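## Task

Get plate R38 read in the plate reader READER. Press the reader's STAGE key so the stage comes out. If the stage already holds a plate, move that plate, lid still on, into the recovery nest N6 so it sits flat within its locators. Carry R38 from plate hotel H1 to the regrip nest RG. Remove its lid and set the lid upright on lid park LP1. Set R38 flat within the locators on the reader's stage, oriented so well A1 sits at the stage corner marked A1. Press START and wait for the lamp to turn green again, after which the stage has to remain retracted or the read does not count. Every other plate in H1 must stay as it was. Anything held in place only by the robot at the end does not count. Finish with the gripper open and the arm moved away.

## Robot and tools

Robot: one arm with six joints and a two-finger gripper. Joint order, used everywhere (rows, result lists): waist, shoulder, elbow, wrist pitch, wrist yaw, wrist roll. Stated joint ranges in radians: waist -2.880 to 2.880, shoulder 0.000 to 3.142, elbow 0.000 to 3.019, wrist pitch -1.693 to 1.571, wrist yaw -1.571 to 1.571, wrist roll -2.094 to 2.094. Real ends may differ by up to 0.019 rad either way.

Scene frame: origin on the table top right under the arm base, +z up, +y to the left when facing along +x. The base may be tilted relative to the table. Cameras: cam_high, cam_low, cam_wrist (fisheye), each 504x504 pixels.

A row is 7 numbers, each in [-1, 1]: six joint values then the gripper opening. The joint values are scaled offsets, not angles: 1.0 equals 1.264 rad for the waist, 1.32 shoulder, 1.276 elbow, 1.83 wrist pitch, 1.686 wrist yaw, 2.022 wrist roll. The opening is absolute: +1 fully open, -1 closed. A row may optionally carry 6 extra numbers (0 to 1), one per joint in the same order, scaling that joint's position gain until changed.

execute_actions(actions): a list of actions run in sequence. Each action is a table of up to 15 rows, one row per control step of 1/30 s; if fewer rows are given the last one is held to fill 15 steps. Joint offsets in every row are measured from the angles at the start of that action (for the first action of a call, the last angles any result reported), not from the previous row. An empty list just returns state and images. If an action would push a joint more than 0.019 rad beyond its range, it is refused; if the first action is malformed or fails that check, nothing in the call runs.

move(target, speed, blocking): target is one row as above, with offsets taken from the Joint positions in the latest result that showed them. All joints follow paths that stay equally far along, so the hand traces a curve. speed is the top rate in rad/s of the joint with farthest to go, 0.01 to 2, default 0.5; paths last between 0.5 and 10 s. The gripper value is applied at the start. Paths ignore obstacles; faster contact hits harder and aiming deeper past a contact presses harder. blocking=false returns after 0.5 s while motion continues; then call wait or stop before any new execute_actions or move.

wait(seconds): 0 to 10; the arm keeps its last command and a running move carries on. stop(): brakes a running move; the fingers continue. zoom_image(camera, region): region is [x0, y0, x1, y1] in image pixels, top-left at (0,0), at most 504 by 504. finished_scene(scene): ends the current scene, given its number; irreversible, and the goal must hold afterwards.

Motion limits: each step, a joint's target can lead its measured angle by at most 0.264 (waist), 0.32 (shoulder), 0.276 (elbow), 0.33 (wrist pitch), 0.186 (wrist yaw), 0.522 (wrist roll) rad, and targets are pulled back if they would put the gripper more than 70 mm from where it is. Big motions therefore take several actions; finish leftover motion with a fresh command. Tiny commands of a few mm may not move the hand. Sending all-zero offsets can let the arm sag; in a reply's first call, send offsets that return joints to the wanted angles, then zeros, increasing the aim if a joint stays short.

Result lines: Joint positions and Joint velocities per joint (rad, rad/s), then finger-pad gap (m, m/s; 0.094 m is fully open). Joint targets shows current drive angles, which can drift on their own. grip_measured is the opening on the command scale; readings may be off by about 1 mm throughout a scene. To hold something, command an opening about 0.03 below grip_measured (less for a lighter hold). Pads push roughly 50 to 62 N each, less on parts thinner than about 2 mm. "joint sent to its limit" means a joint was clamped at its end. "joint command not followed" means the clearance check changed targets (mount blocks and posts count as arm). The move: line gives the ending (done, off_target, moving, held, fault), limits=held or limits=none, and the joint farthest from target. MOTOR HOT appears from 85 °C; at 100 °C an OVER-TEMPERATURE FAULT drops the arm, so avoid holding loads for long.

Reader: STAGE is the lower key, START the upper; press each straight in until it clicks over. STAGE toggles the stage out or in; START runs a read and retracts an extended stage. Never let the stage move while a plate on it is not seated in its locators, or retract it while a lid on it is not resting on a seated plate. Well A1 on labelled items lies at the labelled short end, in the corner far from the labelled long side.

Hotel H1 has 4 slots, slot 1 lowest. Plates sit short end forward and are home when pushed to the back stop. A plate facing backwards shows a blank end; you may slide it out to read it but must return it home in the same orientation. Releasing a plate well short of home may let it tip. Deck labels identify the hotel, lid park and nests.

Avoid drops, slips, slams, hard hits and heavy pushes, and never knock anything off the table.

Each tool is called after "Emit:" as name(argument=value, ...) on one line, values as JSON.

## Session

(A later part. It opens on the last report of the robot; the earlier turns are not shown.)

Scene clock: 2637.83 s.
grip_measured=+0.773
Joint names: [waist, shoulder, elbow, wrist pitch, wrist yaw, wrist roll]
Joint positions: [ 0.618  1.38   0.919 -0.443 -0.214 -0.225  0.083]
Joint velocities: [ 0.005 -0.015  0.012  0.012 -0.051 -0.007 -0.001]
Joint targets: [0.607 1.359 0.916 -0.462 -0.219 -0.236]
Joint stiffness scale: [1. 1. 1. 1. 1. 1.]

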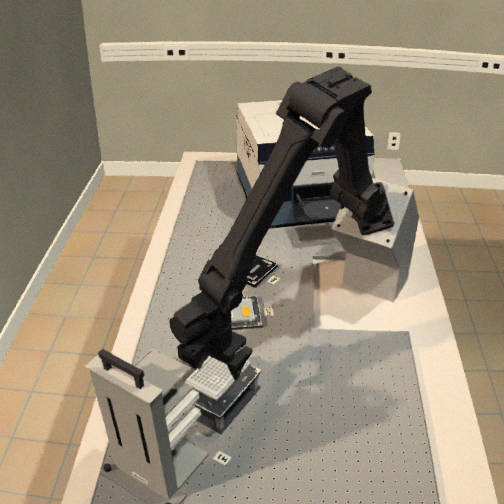

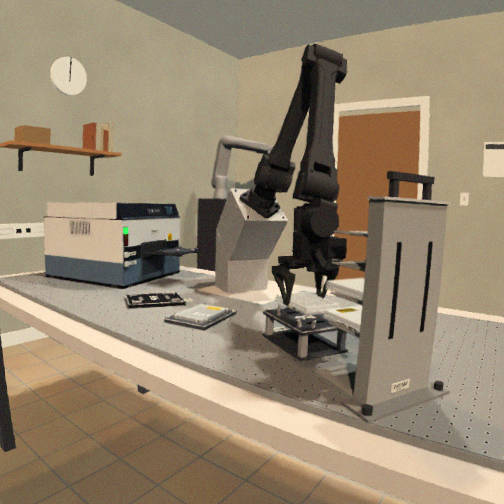

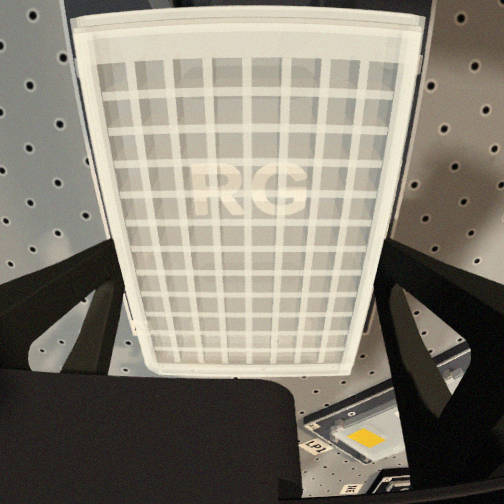

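Emit:
execute_actions(actions=[[[-0.0092,-0.0150,-0.0024,-0.0106,-0.0027,-0.0052,0.755],[-0.0102,-0.0140,-0.0024,-0.0109,-0.0029,-0.0054,0.755],[-0.0118,-0.0125,-0.0025,-0.0111,-0.0034,-0.0059,0.755],[-0.0138,-0.0105,-0.0027,-0.0113,-0.0043,-0.0067,0.755],[-0.0170,-0.0085,-0.0029,-0.0117,-0.0057,-0.0082,0.755],[-0.0218,-0.0065,-0.0033,-0.0122,-0.0079,-0.0103,0.755],[-0.0283,-0.0045,-0.0039,-0.0130,-0.0108,-0.0131,0.755],[-0.0367,-0.0025,-0.0045,-0.0139,-0.0146,-0.0168,0.755],[-0.0471,0,-0.0054,-0.0151,-0.0193,-0.0214,0.755],[-0.0597,0.0025,-0.0064,-0.0166,-0.0250,-0.0270,0.755],[-0.0745,0.0050,-0.0076,-0.0182,-0.0316,-0.0335,0.755],[-0.0916,0.0075,-0.0090,-0.0202,-0.0393,-0.0410,0.755],[-0.1108,0.0100,-0.0105,-0.0224,-0.0477,-0.0494,0.755],[-0.1320,0.0120,-0.0122,-0.0248,-0.0570,-0.0588,0.755],[-0.1552,0.0140,-0.0141,-0.0275,-0.0671,-0.0690,0.755]],[[-0.0763,0.0170,-0.0075,-0.0178,-0.0265,-0.0523,0.755],[-0.1027,0.0197,-0.0096,-0.0207,-0.0378,-0.0640,0.755],[-0.1304,0.0227,-0.0119,-0.0236,-0.0495,-0.0761,0.755],[-0.1590,0.0261,-0.0142,-0.0262,-0.0613,-0.0887,0.755],[-0.1882,0.0307,-0.0166,-0.0286,-0.0732,-0.1016,0.755],[-0.2178,0.0366,-0.0189,-0.0307,-0.0849,-0.1146,0.755],[-0.2474,0.0437,-0.0213,-0.0322,-0.0964,-0.1277,0.755],[-0.2771,0.0521,-0.0237,-0.0333,-0.1076,-0.1408,0.755],[-0.3067,0.0619,-0.0261,-0.0341,-0.1184,-0.1538,0.755],[-0.3364,0.0727,-0.0285,-0.0345,-0.1289,-0.1669,0.755],[-0.3660,0.0847,-0.0309,-0.0346,-0.1390,-0.1799,0.755],[-0.3957,0.0977,-0.0333,-0.0346,-0.1488,-0.1930,0.755],[-0.4253,0.1114,-0.0357,-0.0346,-0.1581,-0.2060,0.755],[-0.4549,0.1258,-0.0381,-0.0346,-0.1669,-0.2191,0.755],[-0.4846,0.1408,-0.0405,-0.0346,-0.1753,-0.2322,0.755]],[[-0.0894,0.0590,-0.0088,-0.0080,-0.0216,-0.0718,0.755],[-0.1191,0.0754,-0.0112,-0.0060,-0.0291,-0.0848,0.755],[-0.1487,0.0925,-0.0135,-0.0040,-0.0360,-0.0979,0.755],[-0.1784,0.1102,-0.0159,-0.0020,-0.0423,-0.1110,0.755],[-0.2080,0.1286,-0.0183,0,-0.0481,-0.1240,0.755],[-0.2377,0.1474,-0.0207,0,-0.0533,-0.1371,0.755],[-0.2673,0.1667,-0.0231,0,-0.0578,-0.1501,0.755],[-0.2969,0.1865,-0.0255,0,-0.0618,-0.1632,0.755],[-0.3266,0.2067,-0.0279,0,-0.0651,-0.1762,0.755],[-0.3562,0.2272,-0.0303,0,-0.0677,-0.1893,0.755],[-0.3859,0.2480,-0.0327,0,-0.0696,-0.2023,0.755],[-0.4155,0.2689,-0.0351,0,-0.0703,-0.2154,0.755],[-0.4452,0.2900,-0.0375,0,-0.0697,-0.2285,0.755],[-0.4748,0.3111,-0.0399,0,-0.0679,-0.2415,0.755],[-0.5044,0.3321,-0.0423,0,-0.0655,-0.2546,0.755]],[[-0.0894,0.0723,-0.0088,0,0.0037,-0.0718,0.755],[-0.1191,0.0930,-0.0112,0,0.0059,-0.0848,0.755],[-0.1487,0.1135,-0.0135,0,0.0087,-0.0979,0.755],[-0.1784,0.1336,-0.0159,0,0.0122,-0.1110,0.755],[-0.2080,0.1532,-0.0183,0,0.0162,-0.1240,0.755],[-0.2377,0.1724,-0.0207,0,0.0209,-0.1371,0.755],[-0.2673,0.1911,-0.0231,0,0.0263,-0.1501,0.755],[-0.2969,0.2093,-0.0255,0,0.0322,-0.1632,0.755],[-0.3266,0.2269,-0.0279,0,0.0387,-0.1762,0.755],[-0.3562,0.2438,-0.0303,0,0.0457,-0.1893,0.755],[-0.3854,0.2598,-0.0327,0,0.0531,-0.2022,0.755],[-0.4140,0.2749,-0.0350,0,0.0609,-0.2148,0.755],[-0.4417,0.2889,-0.0372,0,0.0689,-0.2269,0.755],[-0.4681,0.3016,-0.0394,0,0.0768,-0.2386,0.755],[-0.4930,0.3132,-0.0414,0,0.0846,-0.2495,0.755]],[[-0.0712,0.0448,-0.0077,0,0.0204,-0.0641,0.755],[-0.0919,0.0534,-0.0094,0,0.0275,-0.0734,0.755],[-0.1106,0.0608,-0.0109,0,0.0341,-0.0819,0.755],[-0.1272,0.0671,-0.0123,0,0.0401,-0.0894,0.755],[-0.1415,0.0723,-0.0135,0,0.0454,-0.0959,0.755],[-0.1536,0.0766,-0.0145,0,0.0500,-0.1014,0.755],[-0.1635,0.0800,-0.0154,0,0.0539,-0.1061,0.755],[-0.1714,0.0826,-0.0161,0,0.0569,-0.1098,0.755],[-0.1774,0.0845,-0.0166,0,0.0594,-0.1126,0.755],[-0.1817,0.0857,-0.0170,0,0.0612,-0.1147,0.755],[-0.1844,0.0864,-0.0172,0,0.0624,-0.1161,0.755],[-0.1859,0.0867,-0.0174,0,0.0632,-0.1170,0.755],[-0.1865,0.0868,-0.0175,0,0.0635,-0.1175,0.755],[-0.1865,0.0868,-0.0175,0,0.0637,-0.1176,0.755],[-0.1865,0.0868,-0.0175,0,0.0637,-0.1177,0.755]]])

Scene clock: 2760.33 s.
grip_measured=+0.773
Joint names: [waist, shoulder, elbow, wrist pitch, wrist yaw, wrist roll]
Joint positions: [-1.397  2.335  0.773 -0.508 -0.473 -1.644  0.083]
Joint velocities: [ 0.005 -0.005  0.002 -0.002 -0.022 -0.212  0.   ]
Joint targets: [-1.404 2.356 0.772 -0.508 -0.468 -1.672]
Joint stiffness scale: [1. 1. 1. 1. 1. 1.]

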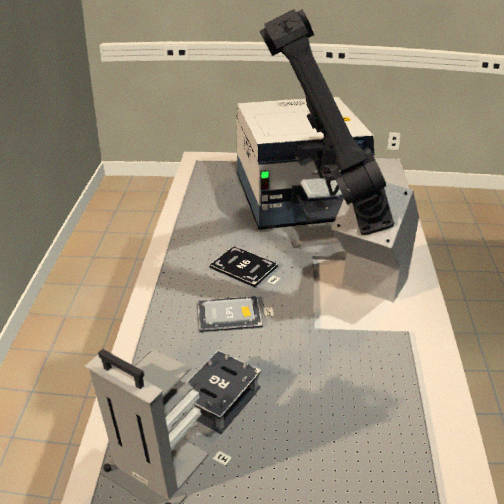

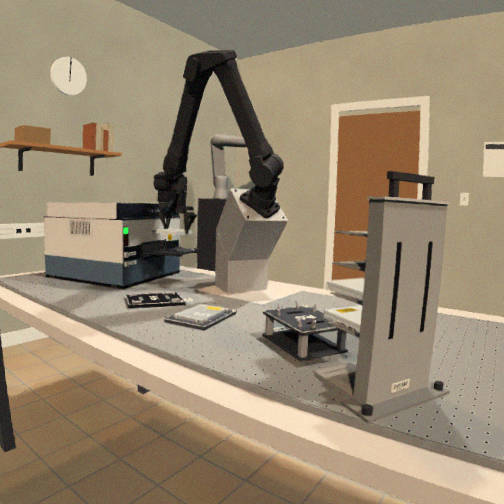

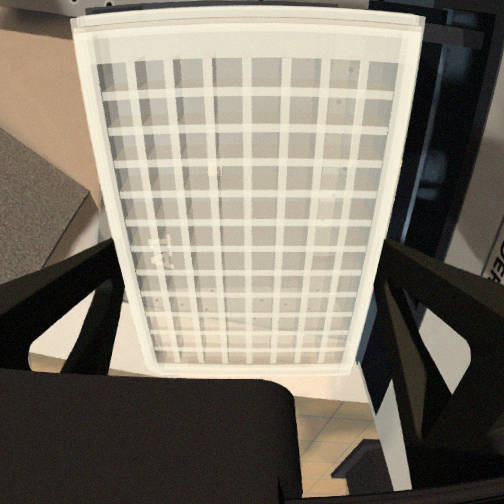

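Emit:
wait(seconds=0)

Emit:
zoom_image(camera="cam_wrist", region=[60, 0, 400, 320])

Scene clock: 2766.30 s.
grip_measured=+0.773
Joint names: [waist, shoulder, elbow, wrist pitch, wrist yaw, wrist roll]
Joint positions: [-1.397  2.335  0.773 -0.508 -0.473 -1.661  0.083]
Joint velocities: [-0.015 -0.005 -0.007 -0.012  0.022 -0.007  0.001]
Joint targets: [-1.404 2.356 0.772 -0.508 -0.468 -1.671]
Joint stiffness scale: [1. 1. 1. 1. 1. 1.]

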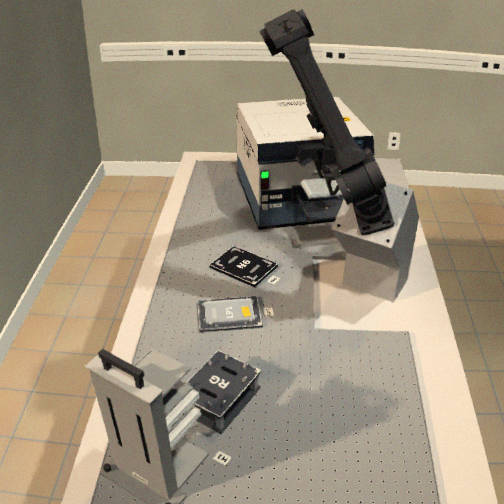

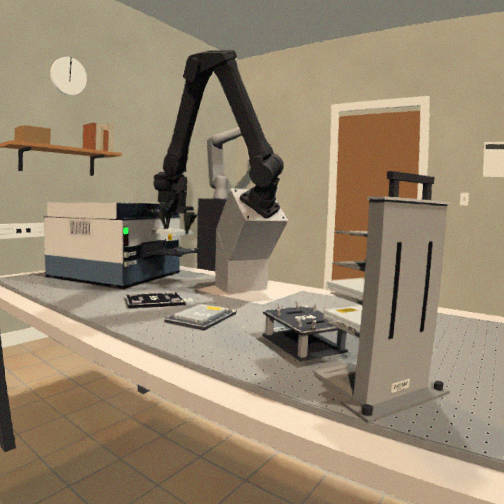

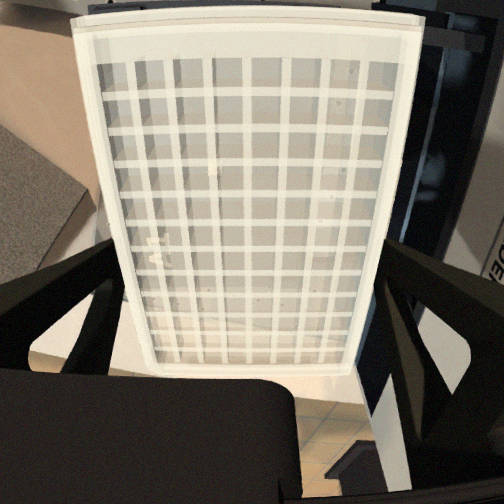

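Region (60, 0, 400, 320) of cam_wrist's 504x504 image, scaled by 1.482, with more detail than that image has; it fills the top 474 rows of this view, and the rest is white.

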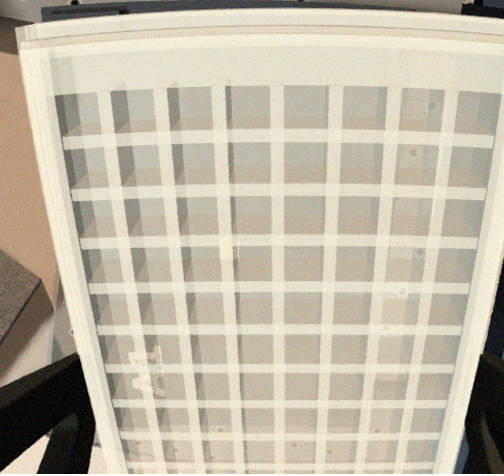

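Emit:
zoom_image(camera="cam_wrist", region=[64, 0, 164, 40])

Emit:
zoom_image(camera="cam_wrist", region=[280, 0, 380, 40])

Emit:
zoom_image(camera="cam_wrist", region=[185, 140, 245, 200])

Region (64, 0, 164, 40) of cam_wrist's 504x504 image, scaled by 5.040, with more detail than that image has; it fills the top 202 rows of this view, and the rest is white.

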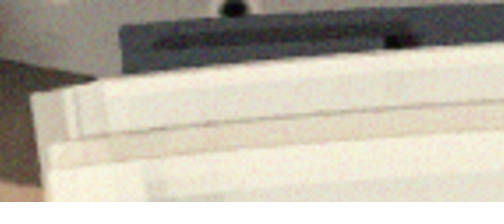

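Region (280, 0, 380, 40) of cam_wrist's 504x504 image, scaled by 5.040, with more detail than that image has; it fills the top 202 rows of this view, and the rest is white.

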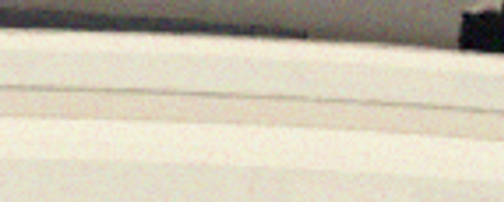

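Region (185, 140, 245, 200) of cam_wrist's 504x504 image, scaled by 8.400, with more detail than that image has.

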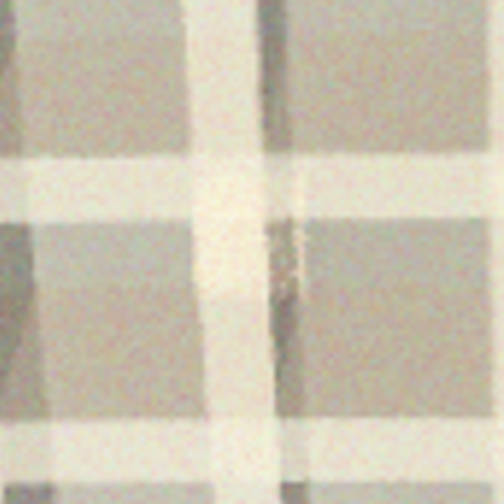

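Emit:
execute_actions(actions=[[[-0.0006,0.0167,-0.0010,0.0042,0.0010,-0.0012,0.755],[0.0050,0.0192,-0.0016,0.0099,-0.0012,0.0031,0.755],[0.0112,0.0231,-0.0025,0.0170,-0.0036,0.0081,0.755],[0.0136,0.0284,-0.0038,0.0217,-0.0043,0.0102,0.755],[0.0165,0.0347,-0.0054,0.0275,-0.0051,0.0128,0.755],[0.0197,0.0419,-0.0071,0.0340,-0.0059,0.0157,0.755],[0.0232,0.0496,-0.0089,0.0409,-0.0069,0.0189,0.755],[0.0268,0.0575,-0.0109,0.0480,-0.0079,0.0220,0.755],[0.0303,0.0652,-0.0127,0.0549,-0.0089,0.0252,0.755],[0.0336,0.0724,-0.0145,0.0614,-0.0098,0.0281,0.755],[0.0364,0.0787,-0.0160,0.0672,-0.0105,0.0307,0.755],[0.0388,0.0840,-0.0173,0.0719,-0.0112,0.0328,0.755],[0.0406,0.0879,-0.0182,0.0755,-0.0117,0.0344,0.755],[0.0417,0.0904,-0.0188,0.0777,-0.0120,0.0354,0.755],[0.0421,0.0912,-0.0190,0.0784,-0.0121,0.0357,0.755]]])

Scene clock: 2820.50 s.
grip_measured=+0.773
Joint names: [waist, shoulder, elbow, wrist pitch, wrist yaw, wrist roll]
Joint positions: [-1.356  2.433  0.752 -0.393 -0.488 -1.613  0.083]
Joint velocities: [ 0.063  0.21  -0.09   0.11  -0.022  0.037 -0.   ]
Joint targets: [-1.343 2.455 0.749 -0.364 -0.493 -1.589]
Joint stiffness scale: [1. 1. 1. 1. 1. 1.]

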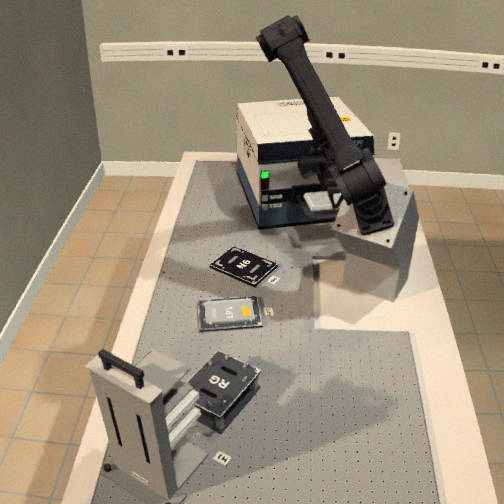

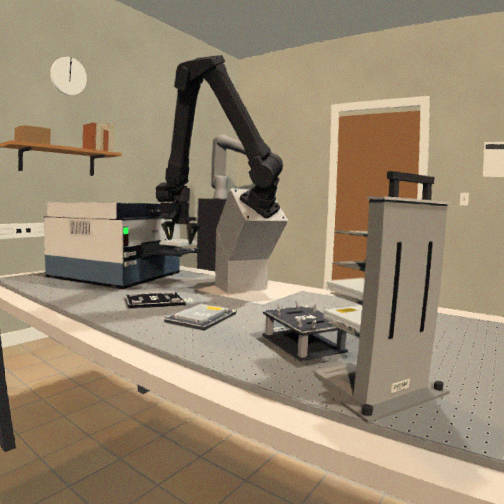

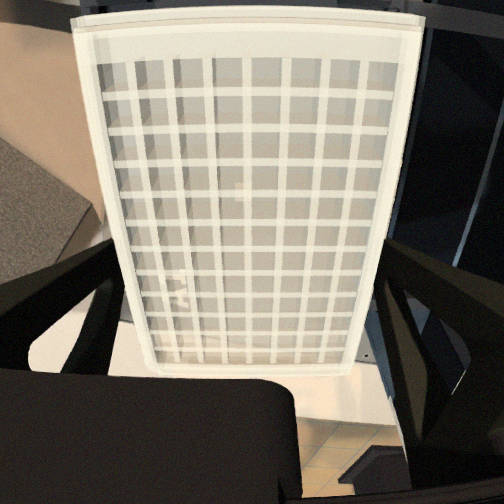

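Emit:
wait(seconds=0)

Emit:
zoom_image(camera="cam_wrist", region=[60, 0, 160, 40])

Emit:
zoom_image(camera="cam_wrist", region=[340, 0, 440, 40])

Emit:
zoom_image(camera="cam_wrist", region=[215, 165, 275, 225])

Scene clock: 2823.60 s.
grip_measured=+0.773
Joint names: [waist, shoulder, elbow, wrist pitch, wrist yaw, wrist roll]
Joint positions: [-1.353  2.443  0.747 -0.385 -0.488 -1.6    0.083]
Joint velocities: [-0.005 -0.015 -0.012 -0.002 -0.022  0.037 -0.   ]
Joint targets: [-1.343 2.456 0.749 -0.364 -0.493 -1.589]
Joint stiffness scale: [1. 1. 1. 1. 1. 1.]

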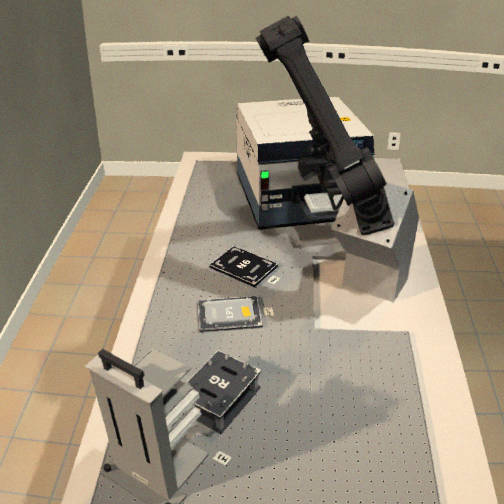

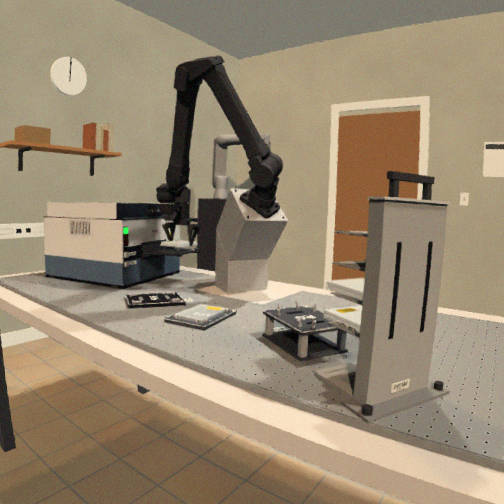

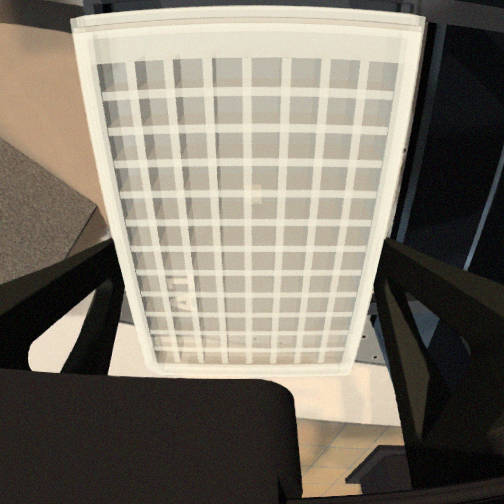

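Region (60, 0, 160, 40) of cam_wrist's 504x504 image, scaled by 5.040, with more detail than that image has; it fills the top 202 rows of this view, and the rest is white.

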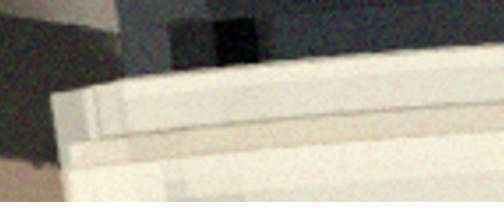

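Region (340, 0, 440, 40) of cam_wrist's 504x504 image, scaled by 5.040, with more detail than that image has; it fills the top 202 rows of this view, and the rest is white.

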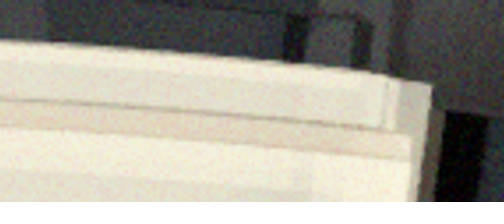

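Region (215, 165, 275, 225) of cam_wrist's 504x504 image, scaled by 8.400, with more detail than that image has.

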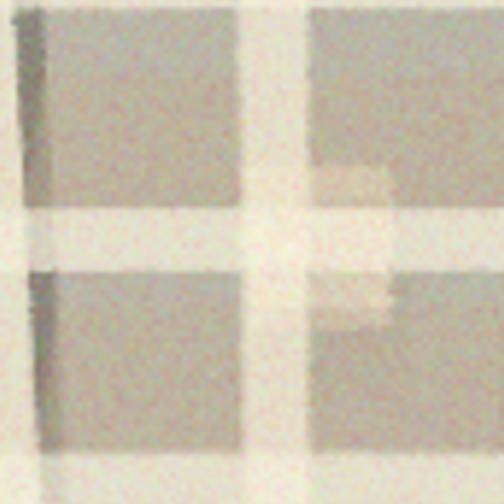

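Emit:
zoom_image(camera="cam_wrist", region=[384, 0, 432, 24])

Emit:
zoom_image(camera="cam_wrist", region=[68, 0, 116, 24])

Emit:
zoom_image(camera="cam_wrist", region=[130, 270, 370, 380])

Region (384, 0, 432, 24) of cam_wrist's 504x504 image, scaled by 10.500, with more detail than that image has.

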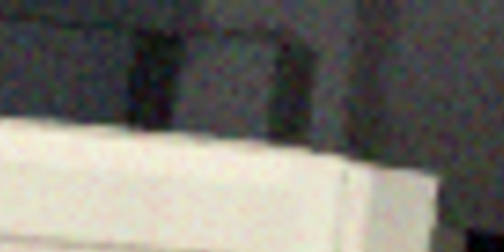

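Region (68, 0, 116, 24) of cam_wrist's 504x504 image, scaled by 10.500, with more detail than that image has.

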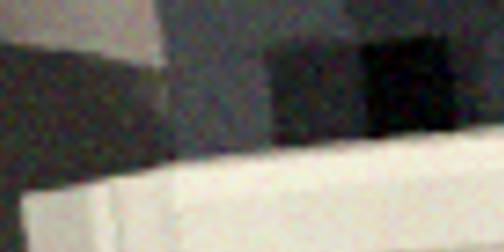

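Region (130, 270, 370, 380) of cam_wrist's 504x504 image, scaled by 2.100, with more detail than that image has; it fills the top 231 rows of this view, and the rest is white.

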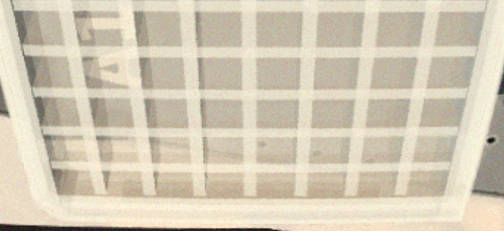

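Emit:
execute_actions(actions=[])

Scene clock: 2849.10 s.
grip_measured=+0.773
Joint names: [waist, shoulder, elbow, wrist pitch, wrist yaw, wrist roll]
Joint positions: [-1.353  2.443  0.747 -0.385 -0.488 -1.6    0.083]
Joint velocities: [ 0.005 -0.005 -0.002 -0.007  0.022  0.007 -0.   ]
Joint targets: [-1.343 2.456 0.749 -0.364 -0.493 -1.589]
Joint stiffness scale: [1. 1. 1. 1. 1. 1.]

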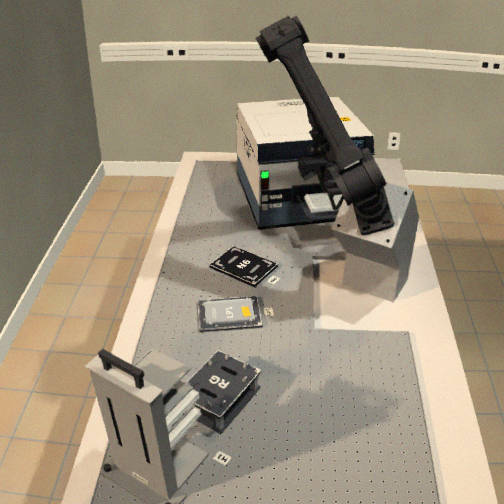

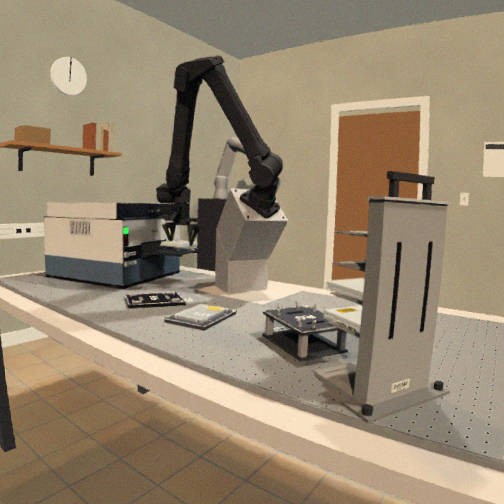

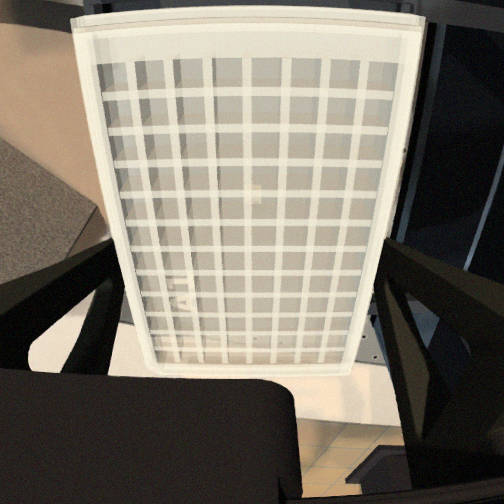

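Emit:
zoom_image(camera="cam_wrist", region=[130, 310, 380, 390])

Emit:
zoom_image(camera="cam_wrist", region=[60, 0, 260, 60])

Emit:
zoom_image(camera="cam_wrist", region=[240, 0, 440, 60])

Region (130, 310, 380, 390) of cam_wrist's 504x504 image, scaled by 2.016, with more detail than that image has; it fills the top 161 rows of this view, and the rest is white.

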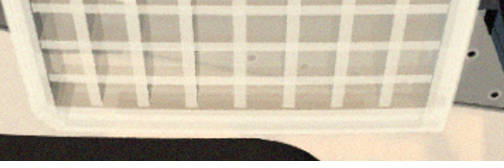

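Region (60, 0, 260, 60) of cam_wrist's 504x504 image, scaled by 2.520, with more detail than that image has; it fills the top 151 rows of this view, and the rest is white.

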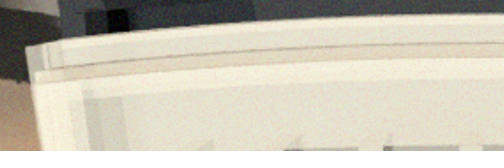

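Region (240, 0, 440, 60) of cam_wrist's 504x504 image, scaled by 2.520, with more detail than that image has; it fills the top 151 rows of this view, and the rest is white.

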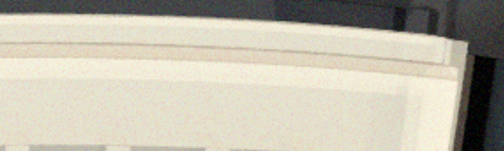

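Emit:
execute_actions(actions=[[[0.00891,0.0131,0.0039,0.0112,-0.00286,0.00547,0.755],[0.00951,0.01679,0.0071,0.0115,-0.00308,0.00585,0.755],[0.01048,0.02012,0.0094,0.01238,-0.00343,0.00645,0.755],[0.01179,0.02154,0.0094,0.0138,-0.00391,0.00727,0.755],[0.01337,0.02326,0.0094,0.01569,-0.00448,0.00826,0.755],[0.01515,0.0252,0.0094,0.01795,-0.00512,0.00937,0.755],[0.01706,0.02727,0.0094,0.02046,-0.00581,0.01057,0.755],[0.01901,0.02939,0.0094,0.02311,-0.00652,0.01179,0.755],[0.02093,0.03147,0.0094,0.02577,-0.00721,0.01298,0.755],[0.02271,0.03341,0.0094,0.02828,-0.00786,0.01409,0.755],[0.02429,0.03437,0.0094,0.03054,-0.00843,0.01508,0.755],[0.02559,0.03503,0.0094,0.03243,-0.0089,0.0159,0.755],[0.02657,0.03533,0.0094,0.03385,-0.00926,0.01651,0.755],[0.02717,0.03538,0.0094,0.03473,-0.00948,0.01688,0.755],[0.02737,0.03545,0.0094,0.03503,-0.00955,0.01701,0.755]]])

Scene clock: 2919.50 s.
grip_measured=+0.773
Joint names: [waist, shoulder, elbow, wrist pitch, wrist yaw, wrist roll]
Joint positions: [-1.333  2.467  0.747 -0.344 -0.499 -1.581  0.083]
Joint velocities: [ 0.054  0.044 -0.002  0.061 -0.081  0.022  0.001]
Joint targets: [-1.319 2.490 0.759 -0.320 -0.504 -1.565]
Joint stiffness scale: [1. 1. 1. 1. 1. 1.]

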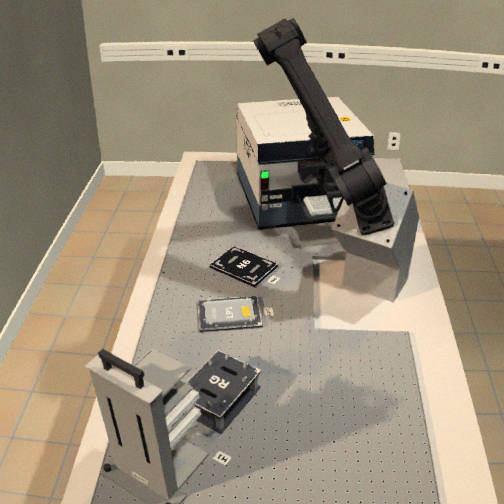

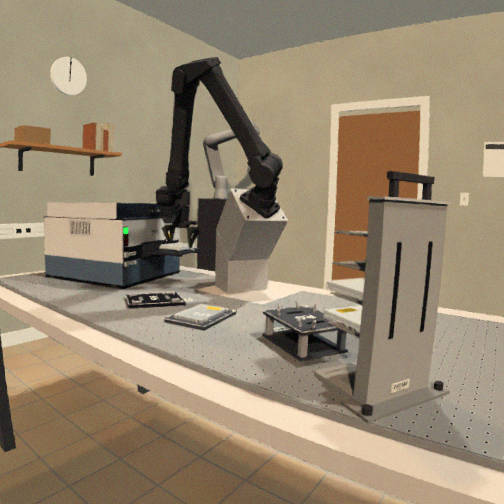

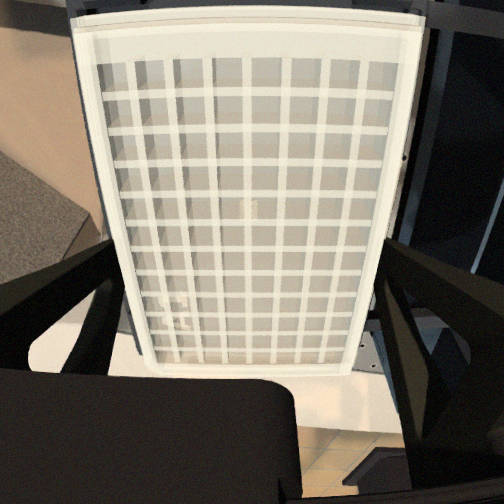

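Emit:
wait(seconds=0)

Emit:
zoom_image(camera="cam_wrist", region=[50, 0, 150, 50])

Emit:
zoom_image(camera="cam_wrist", region=[350, 0, 450, 50])

Emit:
zoom_image(camera="cam_wrist", region=[220, 180, 280, 240])

Scene clock: 2924.60 s.
grip_measured=+0.773
Joint names: [waist, shoulder, elbow, wrist pitch, wrist yaw, wrist roll]
Joint positions: [-1.331  2.468  0.747 -0.34  -0.5   -1.576  0.083]
Joint velocities: [-0.005 -0.005  0.022  0.002  0.022  0.022  0.001]
Joint targets: [-1.319 2.490 0.759 -0.320 -0.504 -1.565]
Joint stiffness scale: [1. 1. 1. 1. 1. 1.]

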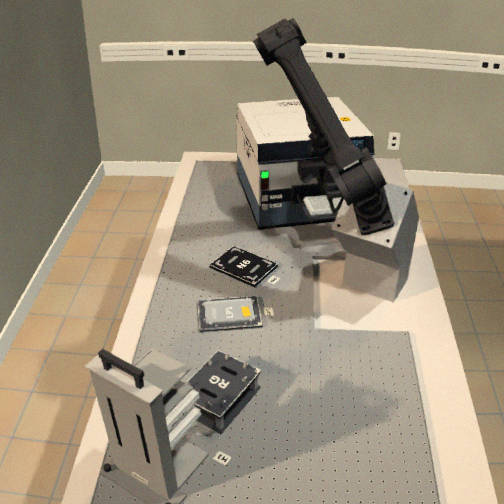

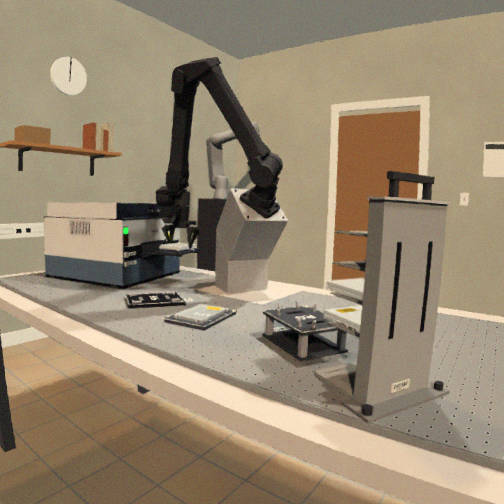

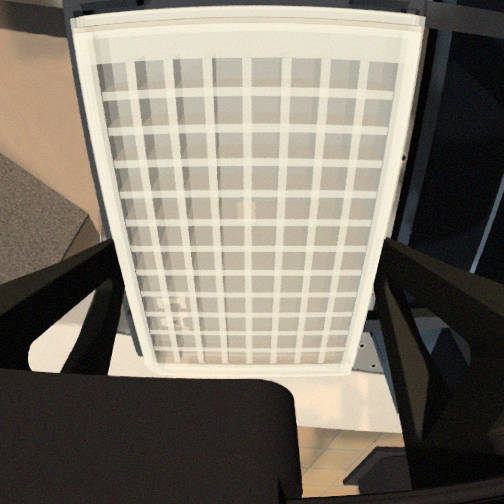

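Region (50, 0, 150, 50) of cam_wrist's 504x504 image, scaled by 5.040, with more detail than that image has.

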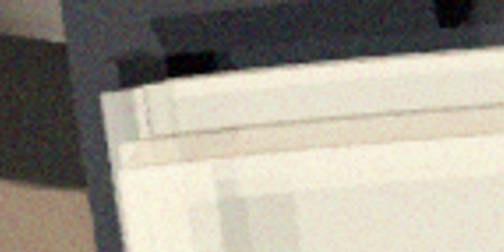

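Region (350, 0, 450, 50) of cam_wrist's 504x504 image, scaled by 5.040, with more detail than that image has.

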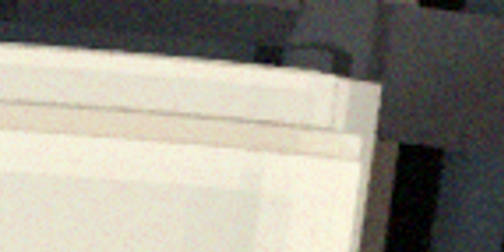

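Region (220, 180, 280, 240) of cam_wrist's 504x504 image, scaled by 8.400, with more detail than that image has.

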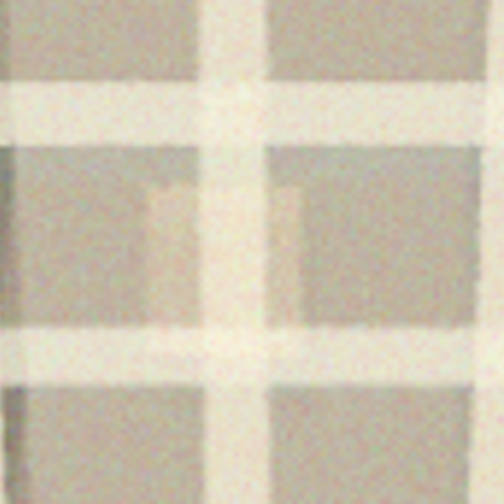

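Emit:
zoom_image(camera="cam_wrist", region=[70, 150, 140, 250])

Emit:
zoom_image(camera="cam_wrist", region=[100, 280, 180, 380])

Emit:
zoom_image(camera="cam_wrist", region=[330, 280, 410, 380])

Emit:
zoom_image(camera="cam_wrist", region=[370, 60, 440, 240])

Region (70, 150, 140, 250) of cam_wrist's 504x504 image, scaled by 5.040, with more detail than that image has; it fills the left 353 columns of this view, and the rest is white.

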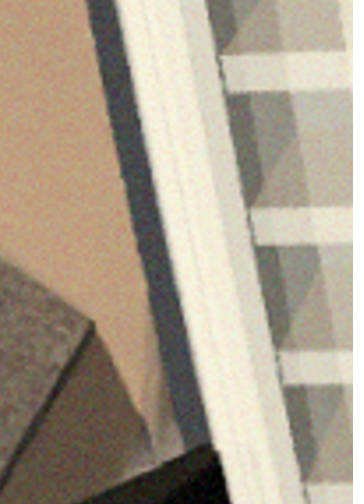

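Region (100, 280, 180, 380) of cam_wrist's 504x504 image, scaled by 5.040, with more detail than that image has; it fills the left 403 columns of this view, and the rest is white.

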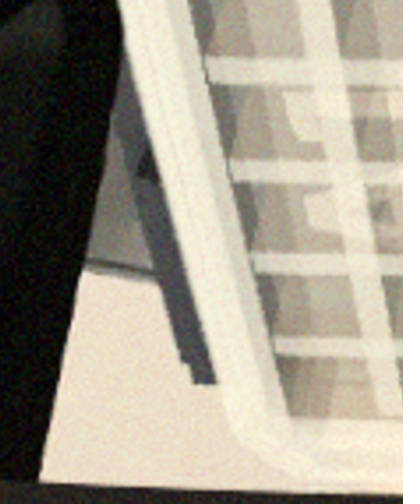

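Region (330, 280, 410, 380) of cam_wrist's 504x504 image, scaled by 5.040, with more detail than that image has; it fills the left 403 columns of this view, and the rest is white.

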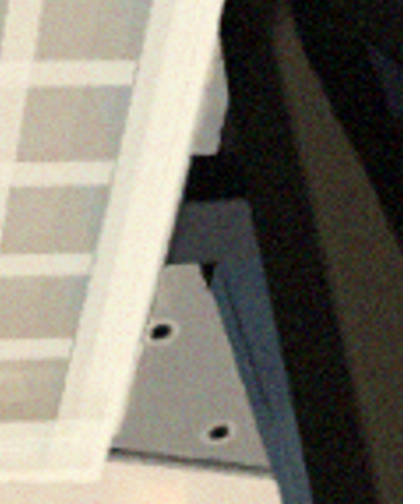

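Region (370, 60, 440, 240) of cam_wrist's 504x504 image, scaled by 2.800, with more detail than that image has.

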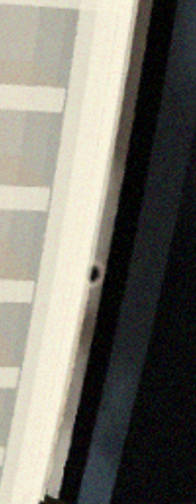

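Emit:
zoom_image(camera="cam_wrist", region=[115, 295, 155, 365])

Emit:
zoom_image(camera="cam_low", region=[130, 210, 230, 270])

Emit:
zoom_image(camera="cam_high", region=[285, 170, 375, 240])

Region (115, 295, 155, 365) of cam_wrist's 504x504 image, scaled by 7.200, with more detail than that image has; it fills the left 288 columns of this view, and the rest is white.

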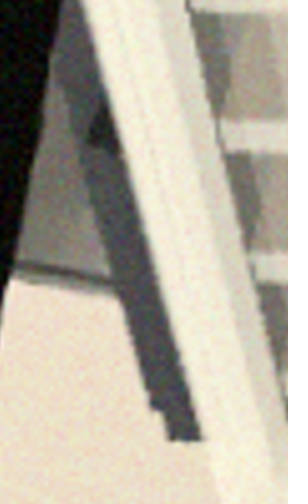

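Region (130, 210, 230, 270) of cam_low's 504x504 image, scaled by 5.040, with more detail than that image has; it fills the top 302 rows of this view, and the rest is white.

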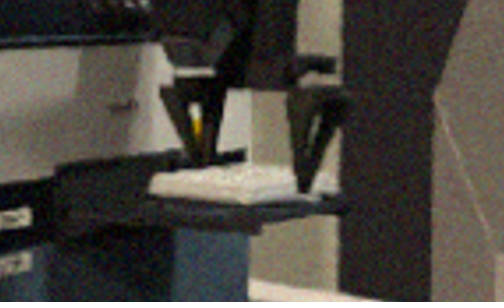

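Region (285, 170, 375, 240) of cam_high's 504x504 image, scaled by 5.600, with more detail than that image has.

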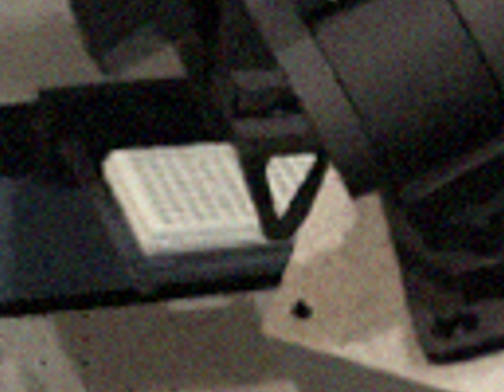

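Emit:
execute_actions(actions=[[[0.00965,0.01364,0.0094,0.01095,-0.00059,0.00545,0.755],[0.01011,0.01136,0.0094,0.01101,0.00119,0.00577,0.755],[0.01086,0.00909,0.0094,0.01111,0.00247,0.00629,0.755],[0.01186,0.00909,0.0094,0.01125,0.00306,0.00696,0.755],[0.01308,0.00909,0.0094,0.01141,0.00353,0.00777,0.755],[0.01444,0.00909,0.0094,0.01159,0.00414,0.00864,0.755],[0.0159,0.00909,0.0094,0.01179,0.00487,0.00955,0.755],[0.01741,0.00909,0.0094,0.01199,0.00567,0.01043,0.755],[0.01887,0.00909,0.0094,0.01218,0.00649,0.01124,0.755],[0.02024,0.00909,0.0094,0.01236,0.00729,0.01191,0.755],[0.02145,0.00909,0.0094,0.01253,0.00802,0.01243,0.755],[0.02244,0.00909,0.0094,0.01266,0.00863,0.01275,0.755],[0.0232,0.00909,0.0094,0.01276,0.0091,0.01286,0.755],[0.02366,0.00909,0.0094,0.01282,0.00939,0.01286,0.755],[0.02381,0.00909,0.0094,0.01284,0.00949,0.01286,0.755]]])

Scene clock: 3045.10 s.
grip_measured=+0.773
Joint names: [waist, shoulder, elbow, wrist pitch, wrist yaw, wrist roll]
Joint positions: [-1.316  2.468  0.747 -0.337 -0.489 -1.563  0.083]
Joint velocities: [ 0.015 -0.005  0.002  0.002  0.037  0.037 -0.   ]
Joint targets: [-1.301 2.480 0.759 -0.317 -0.484 -1.550]
Joint stiffness scale: [1. 1. 1. 1. 1. 1.]

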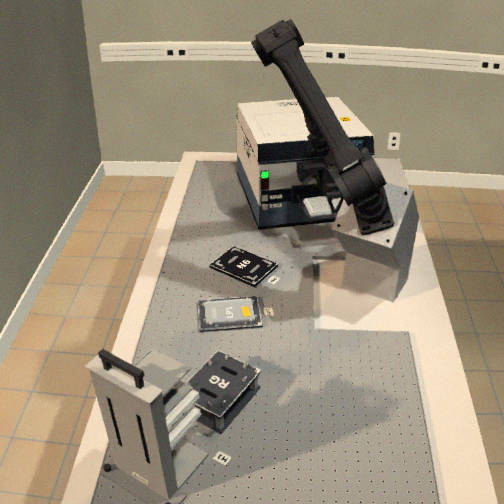

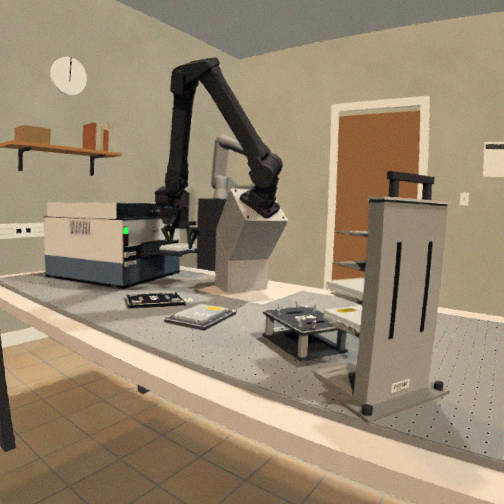

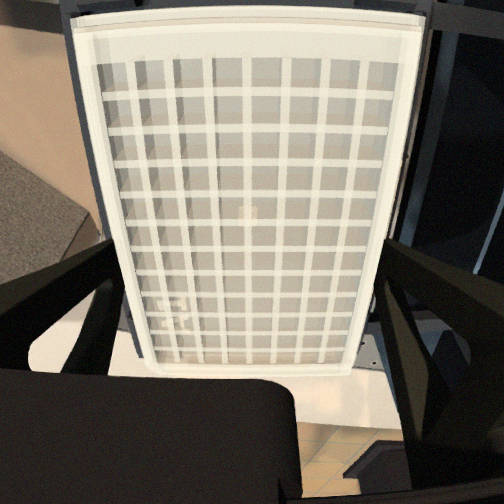

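Emit:
wait(seconds=0)

Emit:
zoom_image(camera="cam_wrist", region=[50, 0, 150, 50])

Emit:
zoom_image(camera="cam_wrist", region=[350, 0, 450, 50])

Emit:
zoom_image(camera="cam_wrist", region=[220, 190, 280, 250])

Emit:
zoom_image(camera="cam_wrist", region=[115, 295, 155, 365])

Emit:
zoom_image(camera="cam_wrist", region=[340, 295, 380, 365])

Scene clock: 3049.27 s.
grip_measured=+0.773
Joint names: [waist, shoulder, elbow, wrist pitch, wrist yaw, wrist roll]
Joint positions: [-1.315  2.468  0.747 -0.337 -0.488 -1.56   0.083]
Joint velocities: [ 0.005  0.005  0.017 -0.002 -0.037  0.051  0.   ]
Joint targets: [-1.301 2.480 0.759 -0.317 -0.484 -1.549]
Joint stiffness scale: [1. 1. 1. 1. 1. 1.]

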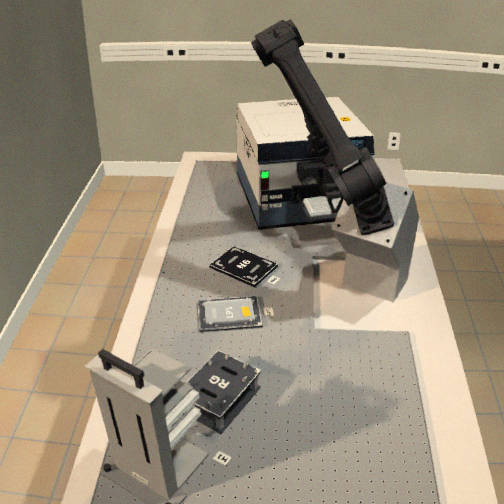

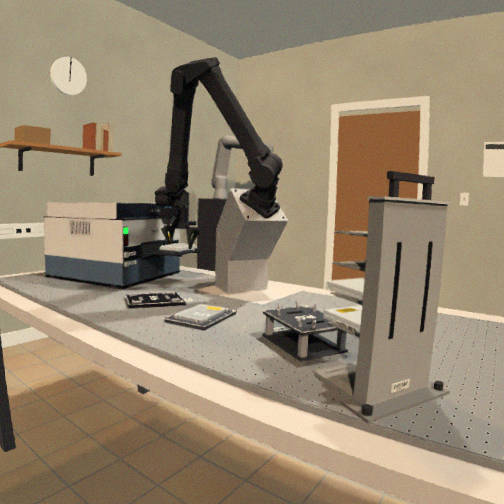

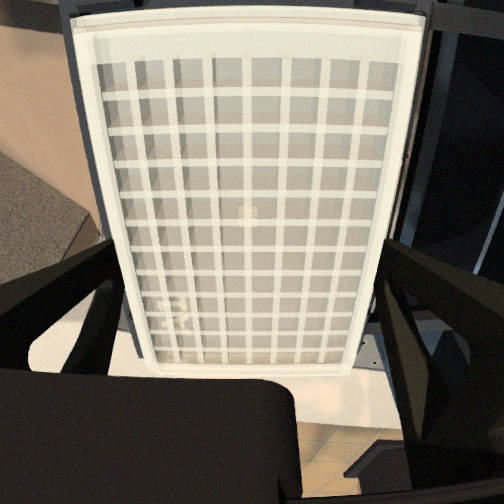

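Region (50, 0, 150, 50) of cam_wrist's 504x504 image, scaled by 5.040, with more detail than that image has.

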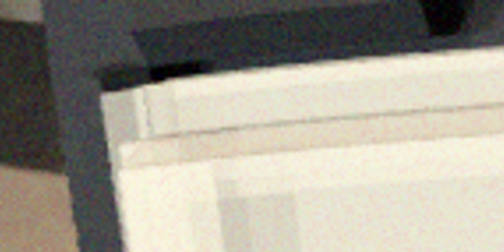

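Region (350, 0, 450, 50) of cam_wrist's 504x504 image, scaled by 5.040, with more detail than that image has.

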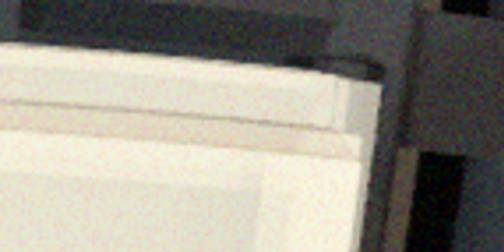

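Region (220, 190, 280, 250) of cam_wrist's 504x504 image, scaled by 8.400, with more detail than that image has.

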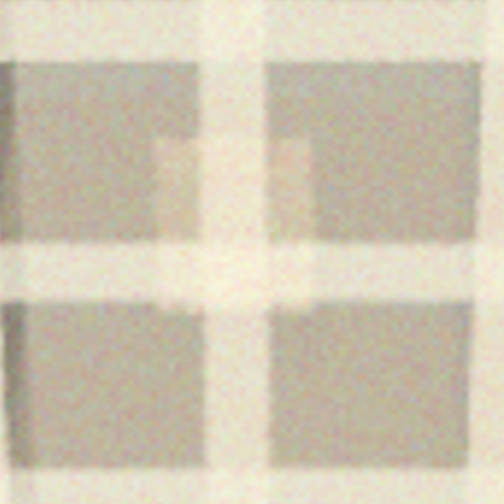

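Region (115, 295, 155, 365) of cam_wrist's 504x504 image, scaled by 7.200, with more detail than that image has; it fills the left 288 columns of this view, and the rest is white.

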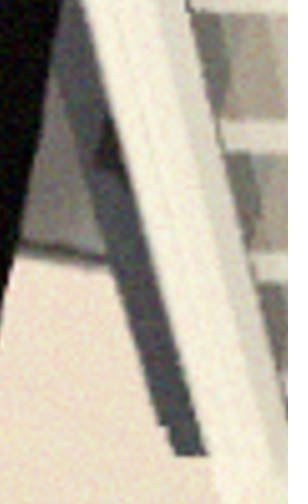

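Region (340, 295, 380, 365) of cam_wrist's 504x504 image, scaled by 7.200, with more detail than that image has; it fills the left 288 columns of this view, and the rest is white.

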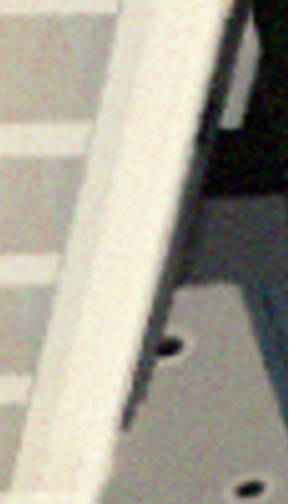

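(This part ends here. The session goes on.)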